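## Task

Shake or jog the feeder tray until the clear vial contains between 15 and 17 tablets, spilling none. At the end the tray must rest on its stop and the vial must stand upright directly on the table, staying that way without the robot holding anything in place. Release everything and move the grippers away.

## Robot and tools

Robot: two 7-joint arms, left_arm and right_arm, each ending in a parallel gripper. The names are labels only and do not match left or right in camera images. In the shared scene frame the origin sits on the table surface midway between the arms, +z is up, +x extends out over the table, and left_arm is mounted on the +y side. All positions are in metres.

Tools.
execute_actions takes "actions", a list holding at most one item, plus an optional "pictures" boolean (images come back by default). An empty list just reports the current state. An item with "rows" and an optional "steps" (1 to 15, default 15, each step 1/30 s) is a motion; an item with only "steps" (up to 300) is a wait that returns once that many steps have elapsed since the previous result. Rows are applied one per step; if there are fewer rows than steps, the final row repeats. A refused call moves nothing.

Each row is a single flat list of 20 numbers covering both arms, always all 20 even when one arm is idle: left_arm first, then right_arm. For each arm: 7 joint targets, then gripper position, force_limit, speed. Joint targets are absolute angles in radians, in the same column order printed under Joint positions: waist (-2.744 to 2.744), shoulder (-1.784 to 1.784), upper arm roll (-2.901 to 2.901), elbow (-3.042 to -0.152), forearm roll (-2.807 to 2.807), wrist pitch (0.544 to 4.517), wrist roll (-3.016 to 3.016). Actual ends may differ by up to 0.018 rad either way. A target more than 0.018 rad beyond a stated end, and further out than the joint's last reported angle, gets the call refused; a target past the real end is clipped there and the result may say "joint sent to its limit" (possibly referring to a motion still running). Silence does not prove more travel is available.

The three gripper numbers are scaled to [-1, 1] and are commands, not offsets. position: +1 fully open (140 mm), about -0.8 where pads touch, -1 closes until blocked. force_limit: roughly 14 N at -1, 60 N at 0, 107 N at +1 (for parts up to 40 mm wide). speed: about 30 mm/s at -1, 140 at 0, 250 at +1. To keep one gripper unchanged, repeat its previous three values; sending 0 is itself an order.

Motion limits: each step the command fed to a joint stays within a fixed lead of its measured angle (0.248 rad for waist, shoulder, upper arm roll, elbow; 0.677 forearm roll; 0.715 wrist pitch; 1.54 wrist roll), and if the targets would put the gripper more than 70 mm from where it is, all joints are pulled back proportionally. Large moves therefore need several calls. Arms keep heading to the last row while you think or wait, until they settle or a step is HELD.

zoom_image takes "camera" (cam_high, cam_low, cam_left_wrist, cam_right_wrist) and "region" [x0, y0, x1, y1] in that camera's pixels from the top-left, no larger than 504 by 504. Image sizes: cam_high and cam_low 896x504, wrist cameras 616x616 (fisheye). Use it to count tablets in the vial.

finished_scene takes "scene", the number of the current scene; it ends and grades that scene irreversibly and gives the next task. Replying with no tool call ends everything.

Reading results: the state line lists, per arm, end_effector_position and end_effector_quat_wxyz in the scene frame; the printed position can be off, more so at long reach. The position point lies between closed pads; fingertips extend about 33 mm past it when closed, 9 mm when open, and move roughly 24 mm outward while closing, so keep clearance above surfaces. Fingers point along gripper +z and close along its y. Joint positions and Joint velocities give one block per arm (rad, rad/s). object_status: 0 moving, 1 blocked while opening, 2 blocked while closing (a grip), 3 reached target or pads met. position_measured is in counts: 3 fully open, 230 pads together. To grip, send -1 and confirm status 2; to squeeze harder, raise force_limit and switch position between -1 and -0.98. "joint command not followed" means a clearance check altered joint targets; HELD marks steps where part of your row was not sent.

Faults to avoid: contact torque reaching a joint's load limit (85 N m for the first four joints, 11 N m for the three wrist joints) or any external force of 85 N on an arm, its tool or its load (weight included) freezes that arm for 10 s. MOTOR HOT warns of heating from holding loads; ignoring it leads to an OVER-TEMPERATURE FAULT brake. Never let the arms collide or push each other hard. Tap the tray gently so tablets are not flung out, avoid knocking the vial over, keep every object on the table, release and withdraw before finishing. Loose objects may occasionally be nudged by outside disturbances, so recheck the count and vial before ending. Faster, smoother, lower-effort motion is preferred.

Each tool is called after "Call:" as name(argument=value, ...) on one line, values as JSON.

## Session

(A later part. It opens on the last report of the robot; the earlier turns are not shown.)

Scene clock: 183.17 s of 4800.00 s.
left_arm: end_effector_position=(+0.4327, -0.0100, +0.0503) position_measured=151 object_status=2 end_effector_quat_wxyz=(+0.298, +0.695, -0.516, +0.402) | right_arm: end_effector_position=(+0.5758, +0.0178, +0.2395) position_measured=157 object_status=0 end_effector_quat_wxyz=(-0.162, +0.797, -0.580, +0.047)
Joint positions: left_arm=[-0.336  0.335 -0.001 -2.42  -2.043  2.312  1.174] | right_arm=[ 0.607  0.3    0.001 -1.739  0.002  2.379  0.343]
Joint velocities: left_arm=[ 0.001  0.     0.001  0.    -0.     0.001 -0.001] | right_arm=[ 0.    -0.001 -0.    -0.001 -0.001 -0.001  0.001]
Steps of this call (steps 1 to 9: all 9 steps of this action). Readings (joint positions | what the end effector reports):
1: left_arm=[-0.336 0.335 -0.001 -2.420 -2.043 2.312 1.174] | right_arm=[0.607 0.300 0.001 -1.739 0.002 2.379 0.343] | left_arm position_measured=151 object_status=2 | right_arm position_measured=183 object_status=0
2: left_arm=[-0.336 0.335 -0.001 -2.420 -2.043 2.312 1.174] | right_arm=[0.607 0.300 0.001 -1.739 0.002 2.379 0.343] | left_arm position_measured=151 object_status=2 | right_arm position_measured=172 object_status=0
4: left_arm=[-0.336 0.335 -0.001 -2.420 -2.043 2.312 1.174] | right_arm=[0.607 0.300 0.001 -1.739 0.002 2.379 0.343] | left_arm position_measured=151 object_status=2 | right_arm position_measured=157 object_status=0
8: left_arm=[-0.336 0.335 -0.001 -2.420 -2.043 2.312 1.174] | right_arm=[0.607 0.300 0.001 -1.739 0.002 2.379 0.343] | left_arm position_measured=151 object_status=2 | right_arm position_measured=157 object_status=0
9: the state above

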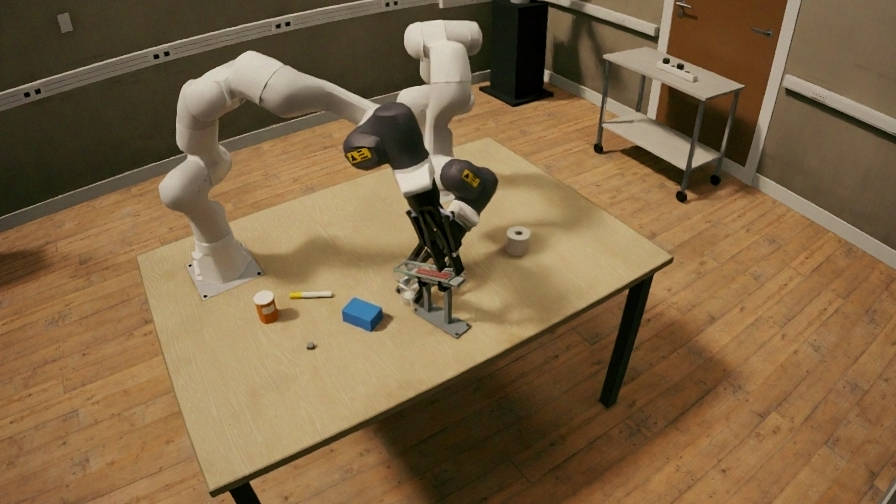

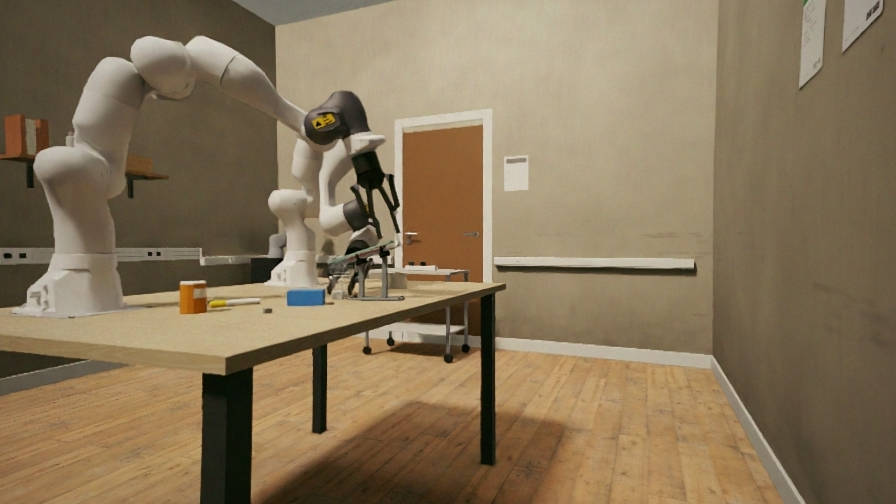

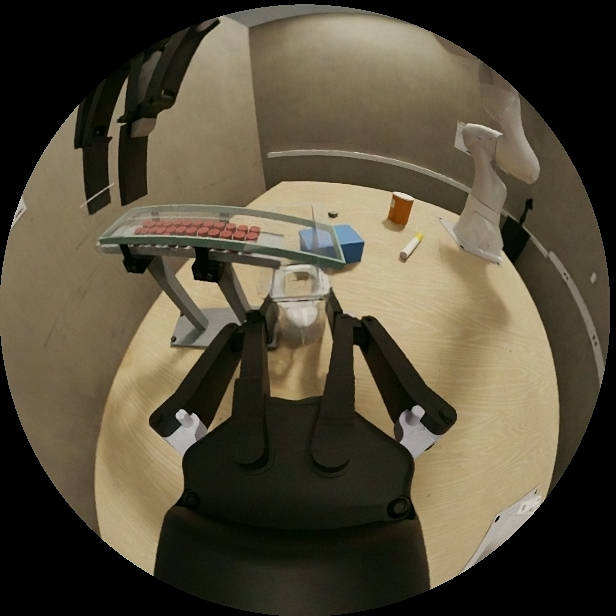

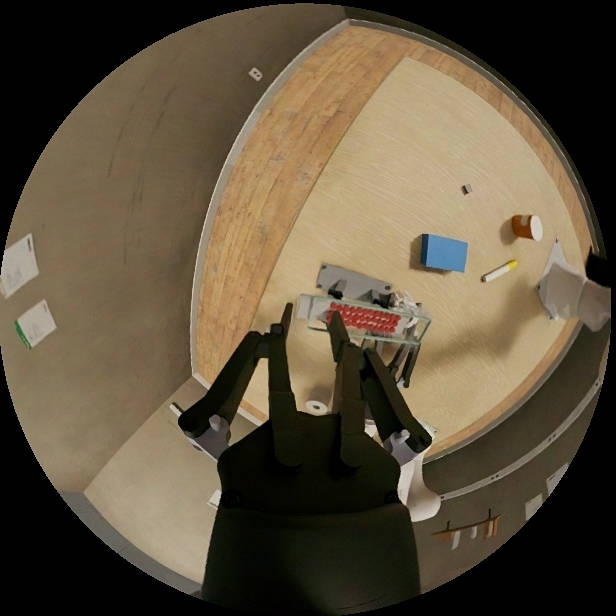

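Call:
execute_actions(actions=[{"rows":[
[-0.3378,0.3369,0,-2.4191,-2.0448,2.3157,1.1695,-1,-0.4,-0.6, 0.6058,0.3016,0,-1.7391,0,2.3782,0.340,-0.45,-1,0.3],
[-0.3378,0.3369,0,-2.4191,-2.0448,2.3157,1.1695,-1,-0.4,-0.6, 0.6058,0.3016,0,-1.7391,0,2.3782,0.340,-0.45,-1,0.3],
[-0.3378,0.3369,0,-2.4191,-2.0448,2.3157,1.1695,-1,-0.4,-0.6, 0.6058,0.3016,0,-1.7391,0,2.3782,0.340,-0.45,-1,0.3],
[-0.3378,0.3369,0,-2.4191,-2.0448,2.3157,1.1695,-1,-0.4,-0.6, 0.6058,0.3016,0,-1.7391,0,2.3782,0.340,-0.22,-1,1]
],"steps":8}])

Call:
zoom_image(camera="cam_left_wrist", region=[180, 200, 300, 280])

Call:
execute_actions(actions=[{"rows":[
[-0.3378,0.3369,0,-2.4191,-2.0448,2.3157,1.1695,-1,-0.4,-0.6, 0.6058,0.3016,0,-1.7391,0,2.3782,0.340,-0.45,-1,0.3],
[-0.3378,0.3369,0,-2.4191,-2.0448,2.3157,1.1695,-1,-0.4,-0.6, 0.6058,0.3016,0,-1.7391,0,2.3782,0.340,-0.45,-1,0.3],
[-0.3378,0.3369,0,-2.4191,-2.0448,2.3157,1.1695,-1,-0.4,-0.6, 0.6058,0.3016,0,-1.7391,0,2.3782,0.340,-0.45,-1,0.3],
[-0.3378,0.3369,0,-2.4191,-2.0448,2.3157,1.1695,-1,-0.4,-0.6, 0.6058,0.3016,0,-1.7391,0,2.3782,0.340,-0.22,-1,1]
],"steps":8}])

Call:
zoom_image(camera="cam_left_wrist", region=[180, 200, 300, 280])

Call:
execute_actions(actions=[{"rows":[
[-0.3378,0.3369,0,-2.4191,-2.0448,2.3157,1.1695,-1,-0.4,-0.6, 0.6058,0.3016,0,-1.7391,0,2.3782,0.340,-0.45,-1,0.3],
[-0.3378,0.3369,0,-2.4191,-2.0448,2.3157,1.1695,-1,-0.4,-0.6, 0.6058,0.3016,0,-1.7391,0,2.3782,0.340,-0.45,-1,0.3],
[-0.3378,0.3369,0,-2.4191,-2.0448,2.3157,1.1695,-1,-0.4,-0.6, 0.6058,0.3016,0,-1.7391,0,2.3782,0.340,-0.45,-1,0.3],
[-0.3378,0.3369,0,-2.4191,-2.0448,2.3157,1.1695,-1,-0.4,-0.6, 0.6058,0.3016,0,-1.7391,0,2.3782,0.340,-0.22,-1,1]
],"steps":12}])

Call:
zoom_image(camera="cam_left_wrist", region=[180, 200, 300, 280])

Call:
zoom_image(camera="cam_right_wrist", region=[320, 285, 440, 355])

Call:
zoom_image(camera="cam_left_wrist", region=[250, 230, 350, 350])

Scene clock: 194.70 s of 4800.00 s.
left_arm: end_effector_position=(+0.4327, -0.0100, +0.0503) position_measured=151 object_status=2 end_effector_quat_wxyz=(+0.298, +0.695, -0.516, +0.402) | right_arm: end_effector_position=(+0.5766, +0.0180, +0.2403) position_measured=157 object_status=0 end_effector_quat_wxyz=(-0.163, +0.797, -0.580, +0.047)
Joint positions: left_arm=[-0.337  0.335 -0.001 -2.42  -2.043  2.312  1.174] | right_arm=[ 0.606  0.3    0.001 -1.738  0.002  2.38   0.343]
Joint velocities: left_arm=[ 0.001  0.     0.    -0.     0.    -0.     0.   ] | right_arm=[ 0.    -0.    -0.001  0.     0.001 -0.    -0.   ]
Steps of this call (steps 1 to 15: the robot went on to your last target; steps 16 to 90: nothing new was sent; then 8.27 s passed at rest; steps 91 to 98: all 8 steps of this action). Readings (joint positions | what the end effector reports):
91: left_arm=[-0.337 0.335 -0.001 -2.420 -2.043 2.312 1.174] | right_arm=[0.607 0.300 0.001 -1.739 0.002 2.379 0.343] | left_arm position_measured=151 object_status=2 | right_arm position_measured=157 object_status=0
92: left_arm=[-0.337 0.335 -0.001 -2.420 -2.043 2.312 1.174] | right_arm=[0.607 0.300 0.001 -1.739 0.002 2.379 0.343] | left_arm position_measured=151 object_status=2 | right_arm position_measured=165 object_status=0
94: left_arm=[-0.337 0.335 -0.001 -2.420 -2.043 2.312 1.174] | right_arm=[0.606 0.300 0.001 -1.738 0.002 2.380 0.343] | left_arm position_measured=151 object_status=2 | right_arm position_measured=184 object_status=0
98: the state above

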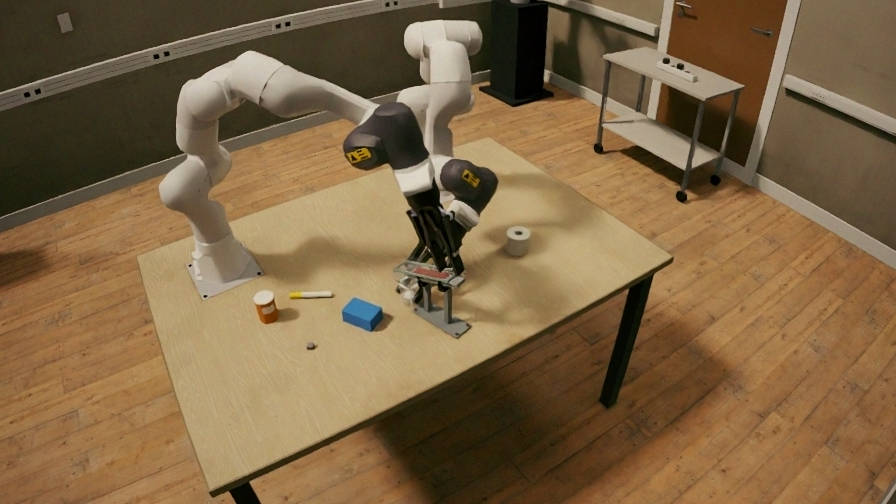

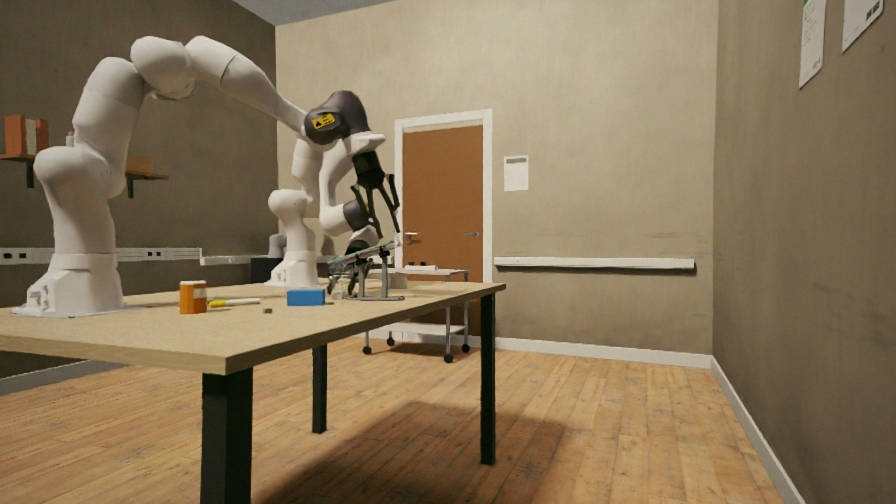

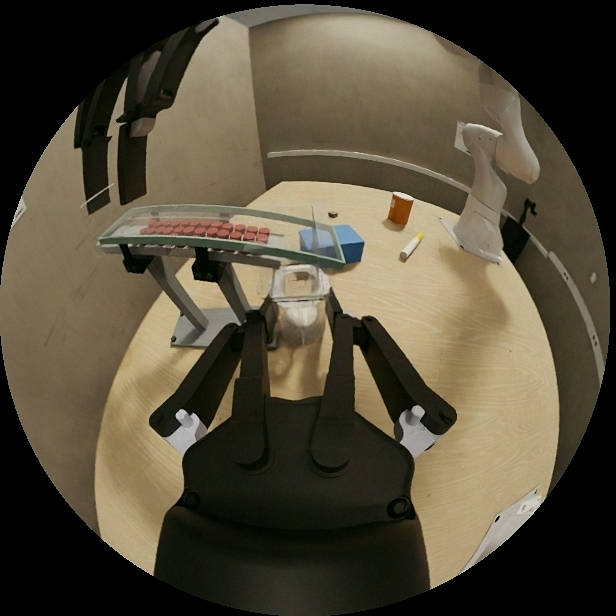

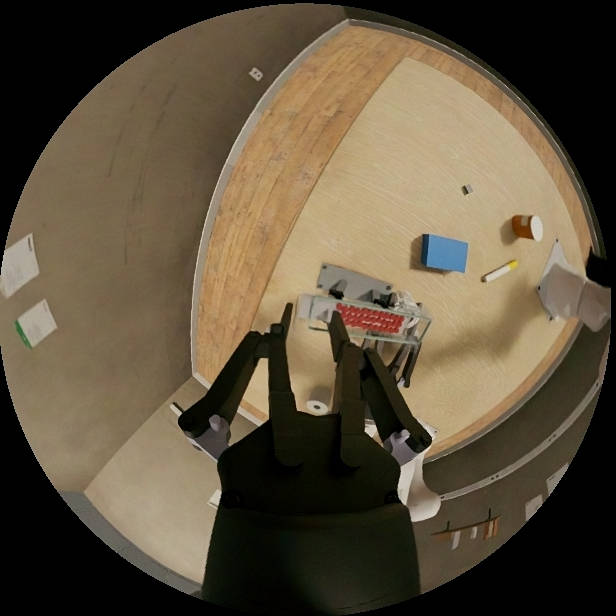

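Region (180, 200, 300, 280) of cam_left_wrist's 616x616 image, scaled by 4.200, with more detail than that image has.

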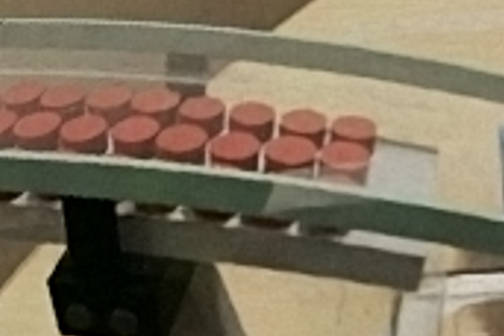

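Scene clock: 194.97 s of 4800.00 s.
left_arm: end_effector_position=(+0.4327, -0.0100, +0.0503) position_measured=151 object_status=2 end_effector_quat_wxyz=(+0.298, +0.695, -0.516, +0.402) | right_arm: end_effector_position=(+0.5770, +0.0181, +0.2408) position_measured=157 object_status=0 end_effector_quat_wxyz=(-0.164, +0.797, -0.580, +0.047)
Joint positions: left_arm=[-0.337  0.335 -0.001 -2.42  -2.043  2.312  1.174] | right_arm=[ 0.606  0.3    0.001 -1.738  0.002  2.381  0.343]
Joint velocities: left_arm=[-0.001  0.     0.001  0.001  0.     0.    -0.001] | right_arm=[-0.001 -0.    -0.002 -0.    -0.001 -0.     0.002]
Steps of this call (steps 1 to 8: all 8 steps of this action). Readings (joint positions | what the end effector reports):
1: left_arm=[-0.337 0.335 -0.001 -2.420 -2.043 2.312 1.174] | right_arm=[0.606 0.300 0.001 -1.738 0.002 2.380 0.343] | left_arm position_measured=151 object_status=2 | right_arm position_measured=157 object_status=0
2: left_arm=[-0.337 0.335 -0.001 -2.420 -2.043 2.312 1.174] | right_arm=[0.606 0.300 0.001 -1.738 0.002 2.380 0.343] | left_arm position_measured=151 object_status=2 | right_arm position_measured=165 object_status=0
4: left_arm=[-0.337 0.335 -0.001 -2.420 -2.043 2.312 1.174] | right_arm=[0.606 0.300 0.001 -1.737 0.002 2.381 0.343] | left_arm position_measured=151 object_status=2 | right_arm position_measured=184 object_status=0
8: the state above

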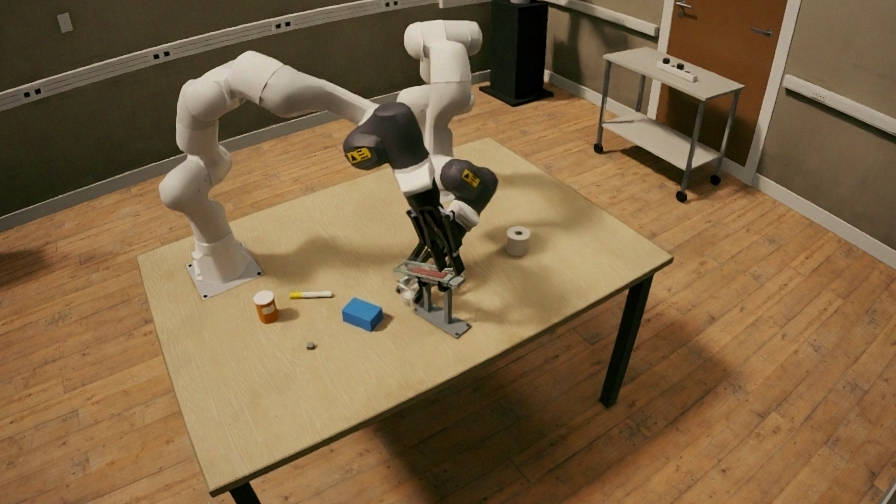

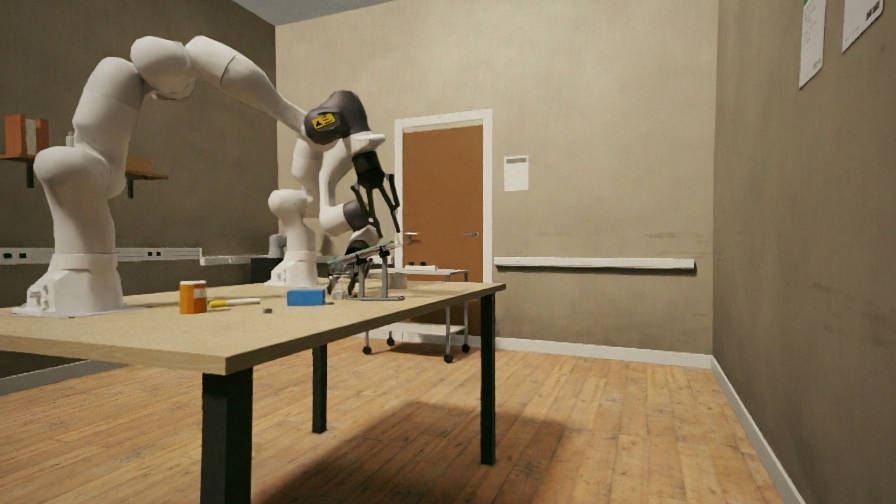

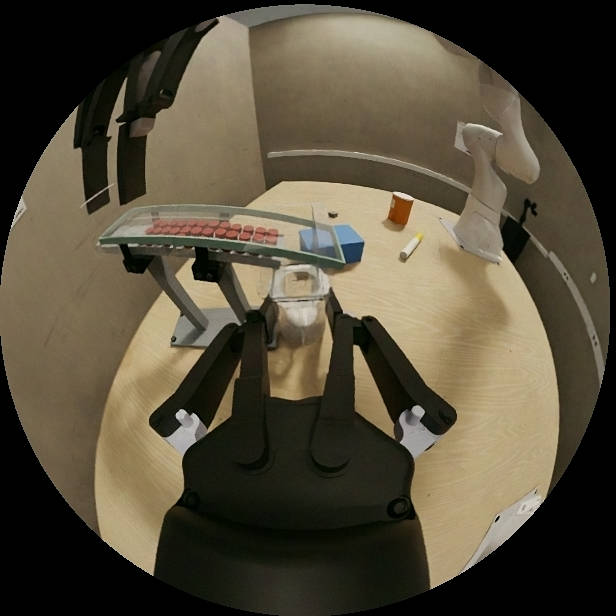

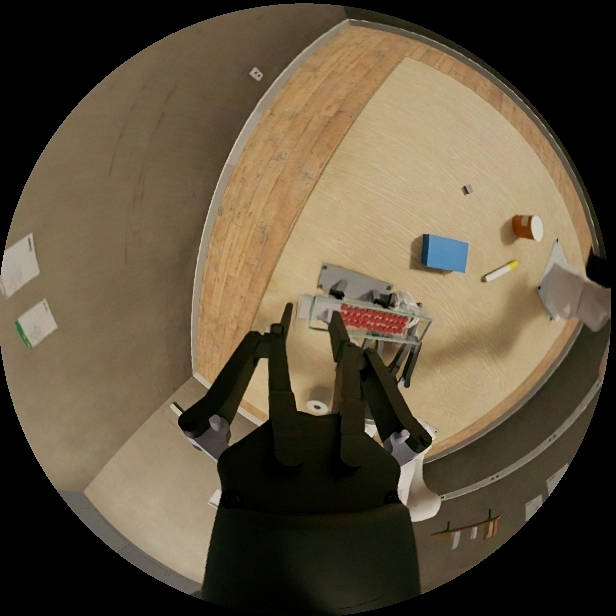

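Region (180, 200, 300, 280) of cam_left_wrist's 616x616 image, scaled by 4.200, with more detail than that image has.

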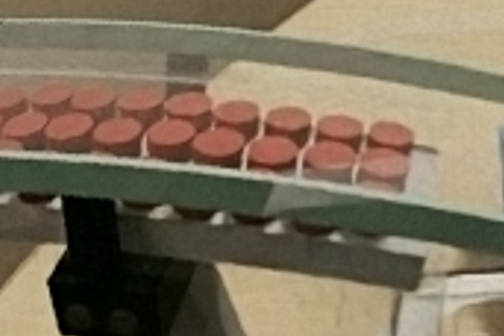

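Scene clock: 195.37 s of 4800.00 s.
left_arm: end_effector_position=(+0.4327, -0.0100, +0.0503) position_measured=151 object_status=2 end_effector_quat_wxyz=(+0.298, +0.695, -0.516, +0.402) | right_arm: end_effector_position=(+0.5771, +0.0181, +0.2409) position_measured=157 object_status=0 end_effector_quat_wxyz=(-0.164, +0.796, -0.580, +0.047)
Joint positions: left_arm=[-0.337  0.335 -0.001 -2.42  -2.043  2.312  1.174] | right_arm=[ 0.606  0.3    0.001 -1.738  0.002  2.381  0.343]
Joint velocities: left_arm=[-0.     0.001 -0.    -0.     0.    -0.001 -0.001] | right_arm=[ 0.    -0.001  0.001  0.001 -0.001 -0.     0.001]
Steps of this call (steps 1 to 12: all 12 steps of this action). Readings (joint positions | what the end effector reports):
1: left_arm=[-0.337 0.335 -0.001 -2.420 -2.043 2.312 1.174] | right_arm=[0.606 0.300 0.001 -1.738 0.002 2.381 0.343] | left_arm position_measured=151 object_status=2 | right_arm position_measured=157 object_status=0
2: left_arm=[-0.337 0.335 -0.001 -2.420 -2.043 2.312 1.174] | right_arm=[0.606 0.300 0.001 -1.738 0.002 2.381 0.343] | left_arm position_measured=151 object_status=2 | right_arm position_measured=165 object_status=0
4: left_arm=[-0.337 0.335 -0.001 -2.420 -2.043 2.312 1.174] | right_arm=[0.606 0.300 0.001 -1.737 0.002 2.381 0.343] | left_arm position_measured=151 object_status=2 | right_arm position_measured=184 object_status=0
8: left_arm=[-0.337 0.335 -0.001 -2.420 -2.043 2.312 1.174] | right_arm=[0.606 0.300 0.001 -1.737 0.002 2.381 0.343] | left_arm position_measured=151 object_status=2 | right_arm position_measured=157 object_status=0
12: the state above

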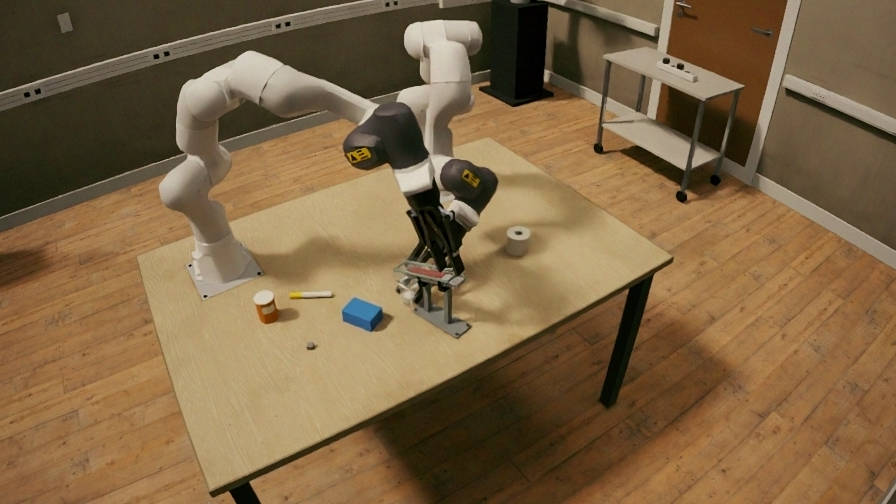

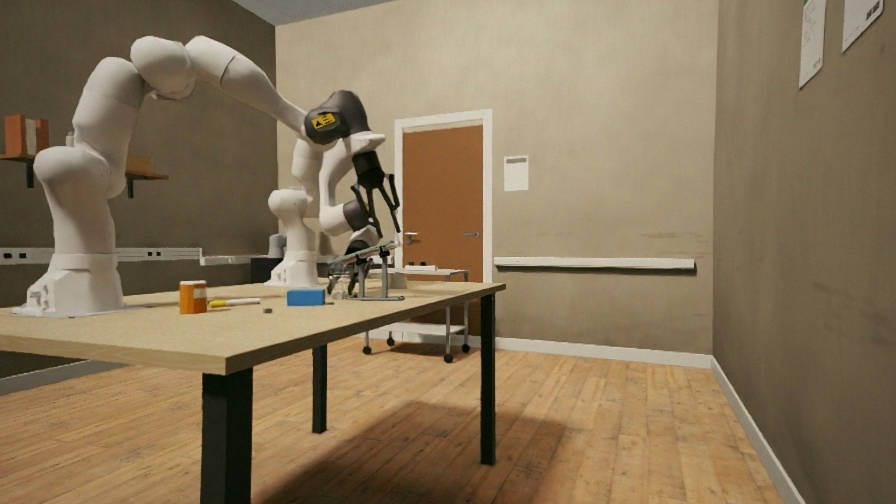

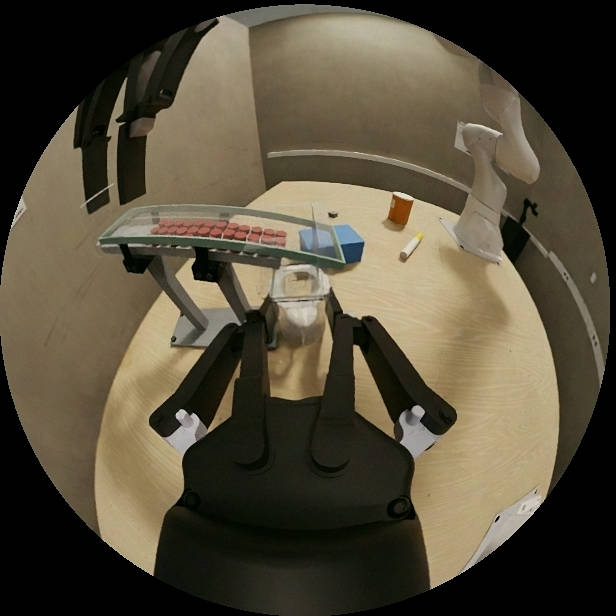

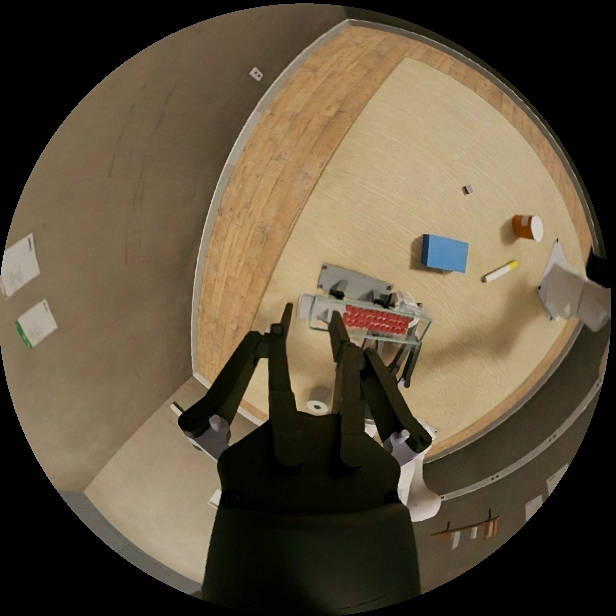

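Region (180, 200, 300, 280) of cam_left_wrist's 616x616 image, scaled by 4.200, with more detail than that image has.

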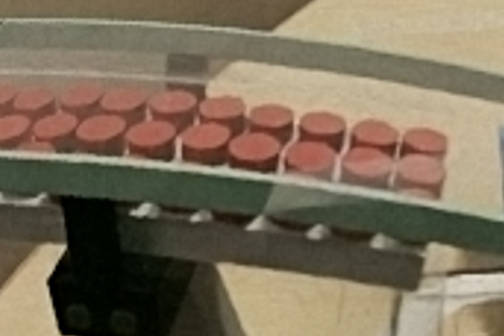

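Region (320, 285, 440, 355) of cam_right_wrist's 616x616 image, scaled by 4.200, with more detail than that image has; it fills the top 294 rows of this view, and the rest is white.

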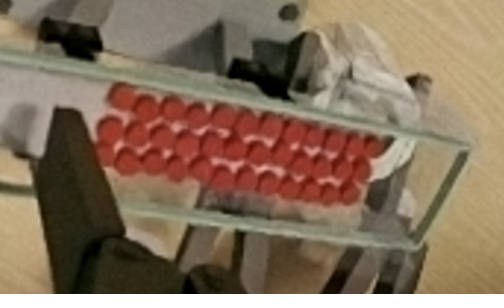

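Region (250, 230, 350, 350) of cam_left_wrist's 616x616 image, scaled by 4.200, with more detail than that image has.

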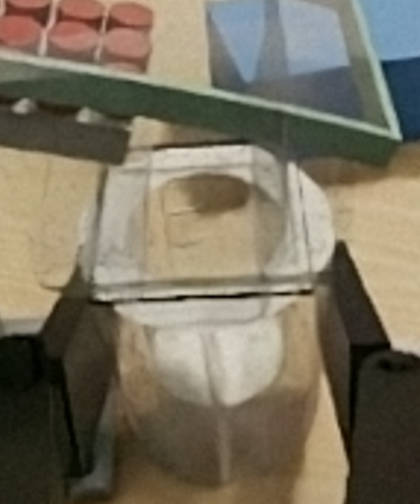

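Call:
execute_actions(actions=[{"rows":[
[-0.3378,0.3369,0,-2.4191,-2.0448,2.3157,1.1695,-1,-0.4,-0.6, 0.6058,0.3016,0,-1.7391,0,2.3782,0.340,-0.45,-1,0.3],
[-0.3378,0.3369,0,-2.4191,-2.0448,2.3157,1.1695,-1,-0.4,-0.6, 0.6058,0.3016,0,-1.7391,0,2.3782,0.340,-0.45,-1,0.3],
[-0.3378,0.3369,0,-2.4191,-2.0448,2.3157,1.1695,-1,-0.4,-0.6, 0.6058,0.3016,0,-1.7391,0,2.3782,0.340,-0.45,-1,0.3],
[-0.3378,0.3369,0,-2.4191,-2.0448,2.3157,1.1695,-1,-0.4,-0.6, 0.6058,0.3016,0,-1.7391,0,2.3782,0.340,-0.22,-1,1]
],"steps":8}], pictures=false)

Call:
execute_actions(actions=[{"rows":[
[-0.3378,0.3369,0,-2.4191,-2.0448,2.3157,1.1695,-1,-0.4,-0.6, 0.6058,0.3016,0,-1.7391,0,2.3782,0.340,-0.45,-1,0.3],
[-0.3378,0.3369,0,-2.4191,-2.0448,2.3157,1.1695,-1,-0.4,-0.6, 0.6058,0.3016,0,-1.7391,0,2.3782,0.340,-0.45,-1,0.3],
[-0.3378,0.3369,0,-2.4191,-2.0448,2.3157,1.1695,-1,-0.4,-0.6, 0.6058,0.3016,0,-1.7391,0,2.3782,0.340,-0.45,-1,0.3],
[-0.3378,0.3369,0,-2.4191,-2.0448,2.3157,1.1695,-1,-0.4,-0.6, 0.6058,0.3016,0,-1.7391,0,2.3782,0.340,-0.22,-1,1]
],"steps":9}], pictures=false)

Call:
execute_actions(actions=[{"rows":[
[-0.3378,0.3369,0,-2.4191,-2.0448,2.3157,1.1695,-1,-0.4,-0.6, 0.6058,0.3016,0,-1.7391,0,2.3782,0.340,-0.45,-1,0.3],
[-0.3378,0.3369,0,-2.4191,-2.0448,2.3157,1.1695,-1,-0.4,-0.6, 0.6058,0.3016,0,-1.7391,0,2.3782,0.340,-0.45,-1,0.3],
[-0.3378,0.3369,0,-2.4191,-2.0448,2.3157,1.1695,-1,-0.4,-0.6, 0.6058,0.3016,0,-1.7391,0,2.3782,0.340,-0.45,-1,0.3],
[-0.3378,0.3369,0,-2.4191,-2.0448,2.3157,1.1695,-1,-0.4,-0.6, 0.6058,0.3016,0,-1.7391,0,2.3782,0.340,-0.22,-1,1]
],"steps":8}], pictures=false)

Call:
execute_actions(actions=[{"rows":[
[-0.3378,0.3369,0,-2.4191,-2.0448,2.3157,1.1695,-1,-0.4,-0.6, 0.6058,0.3016,0,-1.7391,0,2.3782,0.340,-0.45,-1,0.3],
[-0.3378,0.3369,0,-2.4191,-2.0448,2.3157,1.1695,-1,-0.4,-0.6, 0.6058,0.3016,0,-1.7391,0,2.3782,0.340,-0.45,-1,0.3],
[-0.3378,0.3369,0,-2.4191,-2.0448,2.3157,1.1695,-1,-0.4,-0.6, 0.6058,0.3016,0,-1.7391,0,2.3782,0.340,-0.45,-1,0.3],
[-0.3378,0.3369,0,-2.4191,-2.0448,2.3157,1.1695,-1,-0.4,-0.6, 0.6058,0.3016,0,-1.7391,0,2.3782,0.340,-0.22,-1,1]
],"steps":8}], pictures=false)

Call:
execute_actions(actions=[{"rows":[
[-0.3378,0.3369,0,-2.4191,-2.0448,2.3157,1.1695,-1,-0.4,-0.6, 0.6058,0.3016,0,-1.7391,0,2.3782,0.340,-0.45,-1,0.3],
[-0.3378,0.3369,0,-2.4191,-2.0448,2.3157,1.1695,-1,-0.4,-0.6, 0.6058,0.3016,0,-1.7391,0,2.3782,0.340,-0.45,-1,0.3],
[-0.3378,0.3369,0,-2.4191,-2.0448,2.3157,1.1695,-1,-0.4,-0.6, 0.6058,0.3016,0,-1.7391,0,2.3782,0.340,-0.45,-1,0.3],
[-0.3378,0.3369,0,-2.4191,-2.0448,2.3157,1.1695,-1,-0.4,-0.6, 0.6058,0.3016,0,-1.7391,0,2.3782,0.340,-0.22,-1,1]
],"steps":9}], pictures=false)

Call:
execute_actions(actions=[{"rows":[
[-0.3378,0.3369,0,-2.4191,-2.0448,2.3157,1.1695,-1,-0.4,-0.6, 0.6058,0.3016,0,-1.7391,0,2.3782,0.340,-0.45,-1,0.3],
[-0.3378,0.3369,0,-2.4191,-2.0448,2.3157,1.1695,-1,-0.4,-0.6, 0.6058,0.3016,0,-1.7391,0,2.3782,0.340,-0.45,-1,0.3],
[-0.3378,0.3369,0,-2.4191,-2.0448,2.3157,1.1695,-1,-0.4,-0.6, 0.6058,0.3016,0,-1.7391,0,2.3782,0.340,-0.45,-1,0.3],
[-0.3378,0.3369,0,-2.4191,-2.0448,2.3157,1.1695,-1,-0.4,-0.6, 0.6058,0.3016,0,-1.7391,0,2.3782,0.340,-0.22,-1,1]
],"steps":12}])

Call:
zoom_image(camera="cam_left_wrist", region=[180, 200, 300, 280])

Call:
zoom_image(camera="cam_right_wrist", region=[350, 290, 440, 355])

Call:
zoom_image(camera="cam_left_wrist", region=[250, 230, 350, 350])

Scene clock: 207.13 s of 4800.00 s.
left_arm: end_effector_position=(+0.4327, -0.0100, +0.0503) position_measured=151 object_status=2 end_effector_quat_wxyz=(+0.298, +0.695, -0.516, +0.402) | right_arm: end_effector_position=(+0.5772, +0.0180, +0.2410) position_measured=157 object_status=0 end_effector_quat_wxyz=(-0.164, +0.796, -0.580, +0.048)
Joint positions: left_arm=[-0.337  0.335 -0.001 -2.42  -2.043  2.312  1.174] | right_arm=[ 0.606  0.3    0.001 -1.737  0.001  2.381  0.343]
Joint velocities: left_arm=[ 0.001 -0.001 -0.     0.001  0.     0.    -0.001] | right_arm=[ 0.001  0.001  0.001  0.    -0.    -0.002  0.   ]
Steps of this call (steps 1 to 15: the robot went on to your last target; steps 16 to 90: nothing new was sent; then 8.50 s passed at rest; steps 91 to 98: all 8 steps of this action). Readings (joint positions | what the end effector reports):
91: left_arm=[-0.337 0.335 -0.001 -2.420 -2.043 2.312 1.174] | right_arm=[0.606 0.300 0.001 -1.738 0.002 2.381 0.343] | left_arm position_measured=151 object_status=2 | right_arm position_measured=157 object_status=0
92: left_arm=[-0.337 0.335 -0.001 -2.420 -2.043 2.312 1.174] | right_arm=[0.606 0.300 0.001 -1.738 0.001 2.381 0.343] | left_arm position_measured=151 object_status=2 | right_arm position_measured=165 object_status=0
94: left_arm=[-0.337 0.335 -0.001 -2.420 -2.043 2.312 1.174] | right_arm=[0.606 0.300 0.001 -1.737 0.001 2.381 0.343] | left_arm position_measured=151 object_status=2 | right_arm position_measured=184 object_status=0
98: the state above

Scene clock: 207.43 s of 4800.00 s.
left_arm: end_effector_position=(+0.4327, -0.0100, +0.0503) position_measured=151 object_status=2 end_effector_quat_wxyz=(+0.298, +0.695, -0.516, +0.402) | right_arm: end_effector_position=(+0.5773, +0.0179, +0.2411) position_measured=157 object_status=0 end_effector_quat_wxyz=(-0.164, +0.796, -0.580, +0.048)
Joint positions: left_arm=[-0.337  0.335 -0.001 -2.42  -2.043  2.312  1.174] | right_arm=[ 0.606  0.3    0.001 -1.737  0.001  2.381  0.343]
Joint velocities: left_arm=[-0.     0.     0.    -0.     0.002  0.001 -0.   ] | right_arm=[ 0.    -0.001  0.001  0.001  0.    -0.002 -0.003]
Steps of this call (steps 1 to 9: all 9 steps of this action). Readings (joint positions | what the end effector reports):
1: left_arm=[-0.337 0.335 -0.001 -2.420 -2.043 2.312 1.174] | right_arm=[0.606 0.300 0.001 -1.737 0.001 2.381 0.343] | left_arm position_measured=151 object_status=2 | right_arm position_measured=157 object_status=0
2: left_arm=[-0.337 0.335 -0.001 -2.420 -2.043 2.312 1.174] | right_arm=[0.606 0.300 0.001 -1.737 0.001 2.381 0.343] | left_arm position_measured=151 object_status=2 | right_arm position_measured=165 object_status=0
4: left_arm=[-0.337 0.335 -0.001 -2.420 -2.043 2.312 1.174] | right_arm=[0.606 0.300 0.001 -1.737 0.001 2.382 0.343] | left_arm position_measured=151 object_status=2 | right_arm position_measured=184 object_status=0
8: left_arm=[-0.337 0.335 -0.001 -2.420 -2.043 2.312 1.174] | right_arm=[0.606 0.300 0.001 -1.737 0.001 2.381 0.343] | left_arm position_measured=151 object_status=2 | right_arm position_measured=157 object_status=0
9: the state above

Scene clock: 207.70 s of 4800.00 s.
left_arm: end_effector_position=(+0.4327, -0.0100, +0.0503) position_measured=151 object_status=2 end_effector_quat_wxyz=(+0.298, +0.695, -0.516, +0.402) | right_arm: end_effector_position=(+0.5773, +0.0179, +0.2411) position_measured=157 object_status=0 end_effector_quat_wxyz=(-0.164, +0.796, -0.580, +0.048)
Joint positions: left_arm=[-0.337  0.335 -0.001 -2.42  -2.043  2.312  1.174] | right_arm=[ 0.606  0.3    0.    -1.737  0.001  2.381  0.343]
Joint velocities: left_arm=[ 0.001 -0.    -0.001 -0.001  0.     0.    -0.001] | right_arm=[ 0.001 -0.001 -0.002 -0.001  0.    -0.002 -0.001]
Steps of this call (steps 1 to 8: all 8 steps of this action). Readings (joint positions | what the end effector reports):
1: left_arm=[-0.337 0.335 -0.001 -2.420 -2.043 2.312 1.174] | right_arm=[0.606 0.300 0.001 -1.737 0.001 2.381 0.343] | left_arm position_measured=151 object_status=2 | right_arm position_measured=157 object_status=0
2: left_arm=[-0.337 0.335 -0.001 -2.420 -2.043 2.312 1.174] | right_arm=[0.606 0.300 0.001 -1.737 0.001 2.381 0.343] | left_arm position_measured=151 object_status=2 | right_arm position_measured=165 object_status=0
4: left_arm=[-0.337 0.335 -0.001 -2.420 -2.043 2.312 1.174] | right_arm=[0.606 0.300 0.000 -1.737 0.001 2.382 0.343] | left_arm position_measured=151 object_status=2 | right_arm position_measured=184 object_status=0
8: the state above

Scene clock: 207.97 s of 4800.00 s.
left_arm: end_effector_position=(+0.4327, -0.0100, +0.0503) position_measured=151 object_status=2 end_effector_quat_wxyz=(+0.298, +0.695, -0.516, +0.402) | right_arm: end_effector_position=(+0.5774, +0.0178, +0.2412) position_measured=157 object_status=0 end_effector_quat_wxyz=(-0.164, +0.796, -0.580, +0.048)
Joint positions: left_arm=[-0.337  0.335 -0.001 -2.42  -2.043  2.312  1.174] | right_arm=[ 0.606  0.3    0.    -1.737  0.001  2.381  0.343]
Joint velocities: left_arm=[ 0.     0.     0.001  0.001 -0.001  0.    -0.001] | right_arm=[ 0.     0.    -0.    -0.001  0.001 -0.002 -0.   ]
Steps of this call (steps 1 to 8: all 8 steps of this action). Readings (joint positions | what the end effector reports):
1: left_arm=[-0.337 0.335 -0.001 -2.420 -2.043 2.312 1.174] | right_arm=[0.606 0.300 0.000 -1.737 0.001 2.381 0.343] | left_arm position_measured=151 object_status=2 | right_arm position_measured=157 object_status=0
2: left_arm=[-0.337 0.335 -0.001 -2.420 -2.043 2.312 1.174] | right_arm=[0.606 0.300 0.000 -1.737 0.001 2.381 0.343] | left_arm position_measured=151 object_status=2 | right_arm position_measured=165 object_status=0
4: left_arm=[-0.337 0.335 -0.001 -2.420 -2.043 2.312 1.174] | right_arm=[0.606 0.300 0.000 -1.737 0.001 2.382 0.343] | left_arm position_measured=151 object_status=2 | right_arm position_measured=184 object_status=0
8: the state above

Scene clock: 208.27 s of 4800.00 s.
left_arm: end_effector_position=(+0.4327, -0.0100, +0.0503) position_measured=151 object_status=2 end_effector_quat_wxyz=(+0.298, +0.695, -0.516, +0.402) | right_arm: end_effector_position=(+0.5774, +0.0178, +0.2412) position_measured=157 object_status=0 end_effector_quat_wxyz=(-0.164, +0.796, -0.580, +0.048)
Joint positions: left_arm=[-0.337  0.335 -0.001 -2.42  -2.043  2.312  1.174] | right_arm=[ 0.606  0.3    0.    -1.737  0.001  2.381  0.343]
Joint velocities: left_arm=[-0.001  0.     0.    -0.     0.001  0.001  0.   ] | right_arm=[ 0.    -0.002  0.    -0.    -0.001 -0.001 -0.001]
Steps of this call (steps 1 to 9: all 9 steps of this action). Readings (joint positions | what the end effector reports):
1: left_arm=[-0.337 0.335 -0.001 -2.420 -2.043 2.312 1.174] | right_arm=[0.606 0.300 0.000 -1.737 0.001 2.381 0.343] | left_arm position_measured=151 object_status=2 | right_arm position_measured=157 object_status=0
2: left_arm=[-0.337 0.335 -0.001 -2.420 -2.043 2.312 1.174] | right_arm=[0.606 0.300 0.000 -1.737 0.001 2.381 0.343] | left_arm position_measured=151 object_status=2 | right_arm position_measured=165 object_status=0
4: left_arm=[-0.337 0.335 -0.001 -2.420 -2.043 2.312 1.174] | right_arm=[0.606 0.300 0.000 -1.737 0.001 2.382 0.343] | left_arm position_measured=151 object_status=2 | right_arm position_measured=184 object_status=0
8: left_arm=[-0.337 0.335 -0.001 -2.420 -2.043 2.312 1.174] | right_arm=[0.606 0.300 0.000 -1.737 0.001 2.381 0.343] | left_arm position_measured=151 object_status=2 | right_arm position_measured=157 object_status=0
9: the state above

Scene clock: 208.67 s of 4800.00 s.
left_arm: end_effector_position=(+0.4327, -0.0100, +0.0503) position_measured=151 object_status=2 end_effector_quat_wxyz=(+0.298, +0.695, -0.516, +0.402) | right_arm: end_effector_position=(+0.5774, +0.0177, +0.2411) position_measured=157 object_status=0 end_effector_quat_wxyz=(-0.164, +0.796, -0.580, +0.048)
Joint positions: left_arm=[-0.337  0.335 -0.001 -2.42  -2.043  2.312  1.174] | right_arm=[ 0.606  0.3    0.    -1.738  0.001  2.381  0.343]
Joint velocities: left_arm=[ 0.001 -0.001 -0.     0.001  0.001  0.     0.001] | right_arm=[-0.    -0.002  0.     0.001 -0.    -0.    -0.   ]
Steps of this call (steps 1 to 12: all 12 steps of this action). Readings (joint positions | what the end effector reports):
1: left_arm=[-0.337 0.335 -0.001 -2.420 -2.043 2.312 1.174] | right_arm=[0.606 0.300 0.000 -1.737 0.001 2.381 0.343] | left_arm position_measured=151 object_status=2 | right_arm position_measured=157 object_status=0
2: left_arm=[-0.337 0.335 -0.001 -2.420 -2.043 2.312 1.174] | right_arm=[0.606 0.300 0.000 -1.737 0.001 2.381 0.343] | left_arm position_measured=151 object_status=2 | right_arm position_measured=165 object_status=0
4: left_arm=[-0.337 0.335 -0.001 -2.420 -2.043 2.312 1.174] | right_arm=[0.606 0.300 0.000 -1.737 0.001 2.382 0.343] | left_arm position_measured=151 object_status=2 | right_arm position_measured=184 object_status=0
8: left_arm=[-0.337 0.335 -0.001 -2.420 -2.043 2.312 1.174] | right_arm=[0.606 0.300 0.000 -1.737 0.001 2.381 0.343] | left_arm position_measured=151 object_status=2 | right_arm position_measured=157 object_status=0
12: the state above

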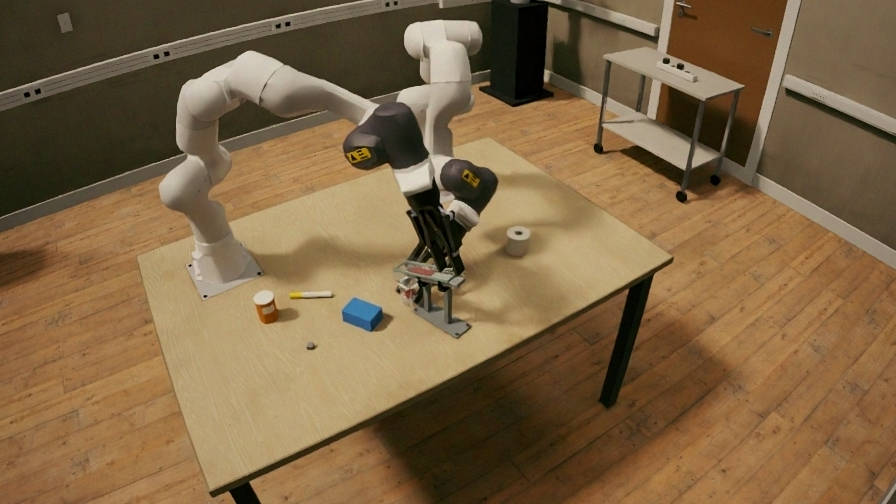

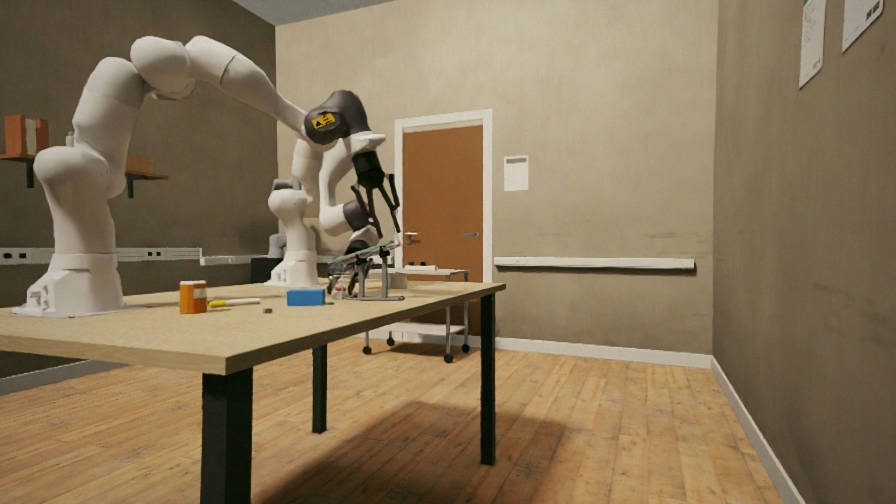

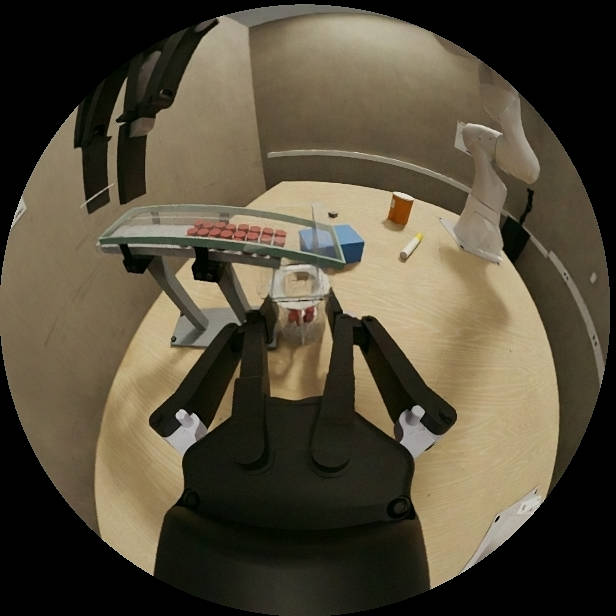

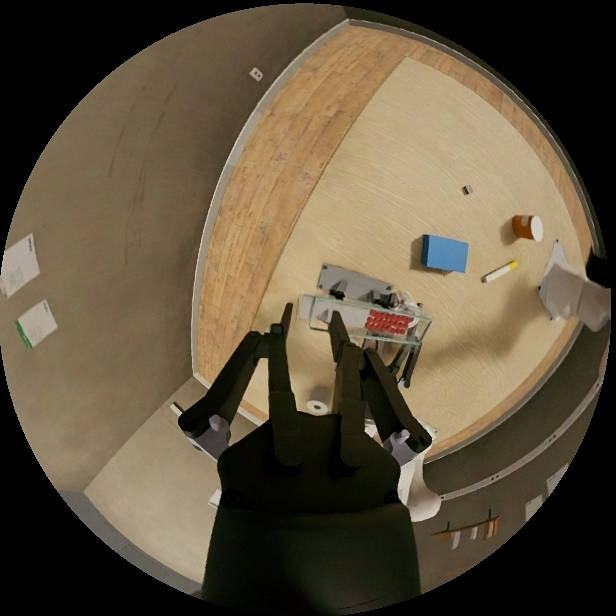

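Region (180, 200, 300, 280) of cam_left_wrist's 616x616 image, scaled by 4.200, with more detail than that image has.

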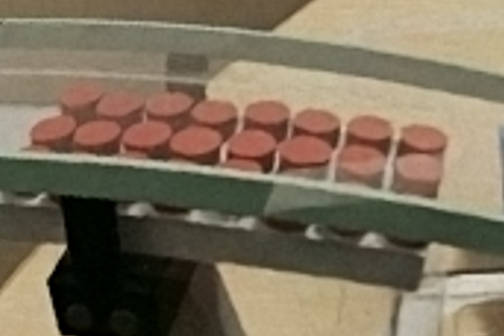

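Region (350, 290, 440, 355) of cam_right_wrist's 616x616 image, scaled by 5.600, with more detail than that image has.

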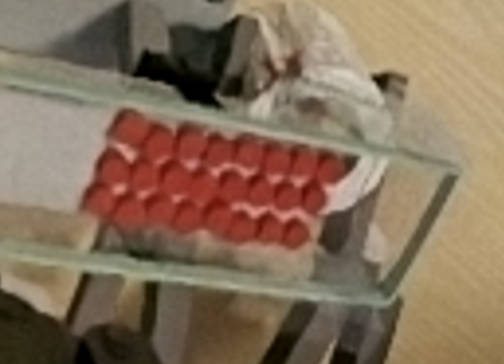

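Region (250, 230, 350, 350) of cam_left_wrist's 616x616 image, scaled by 4.200, with more detail than that image has.

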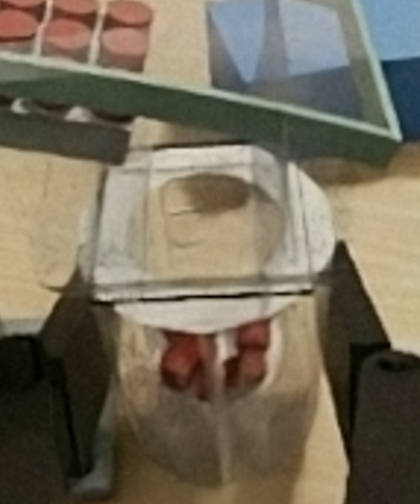

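Call:
zoom_image(camera="cam_left_wrist", region=[268, 295, 332, 350])

Call:
zoom_image(camera="cam_high", region=[385, 265, 435, 320])

Call:
zoom_image(camera="cam_low", region=[320, 255, 370, 305])

Call:
zoom_image(camera="cam_right_wrist", region=[375, 280, 435, 330])

Region (268, 295, 332, 350) of cam_left_wrist's 616x616 image, scaled by 7.875, with more detail than that image has; it fills the top 433 rows of this view, and the rest is white.

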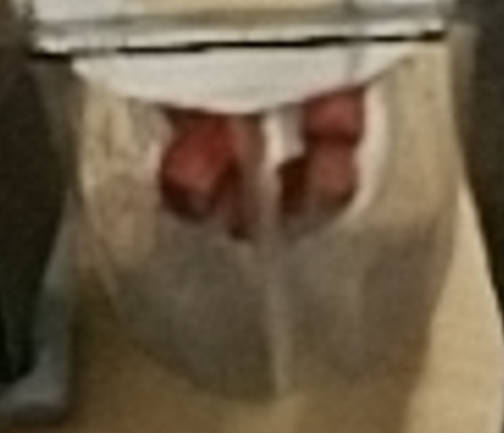

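Region (385, 265, 435, 320) of cam_high's 896x504 image, scaled by 9.164, with more detail than that image has; it fills the left 458 columns of this view, and the rest is white.

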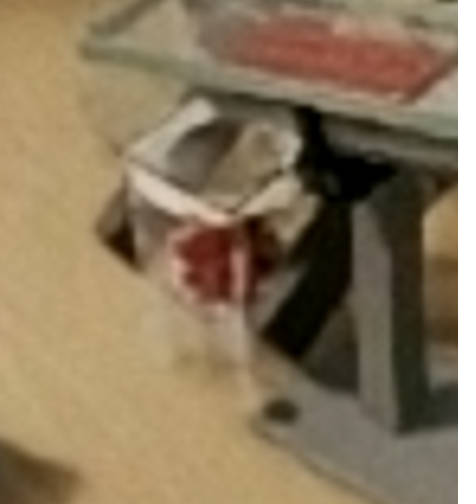

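Region (320, 255, 370, 305) of cam_low's 896x504 image, scaled by 10.080, with more detail than that image has.

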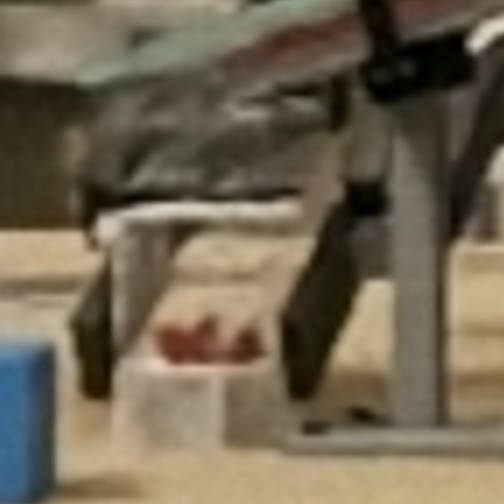

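Region (375, 280, 435, 330) of cam_right_wrist's 616x616 image, scaled by 8.400, with more detail than that image has.

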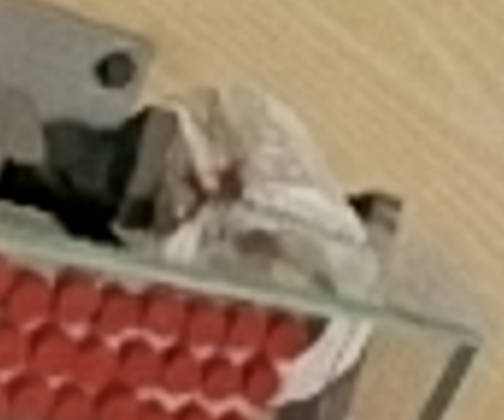

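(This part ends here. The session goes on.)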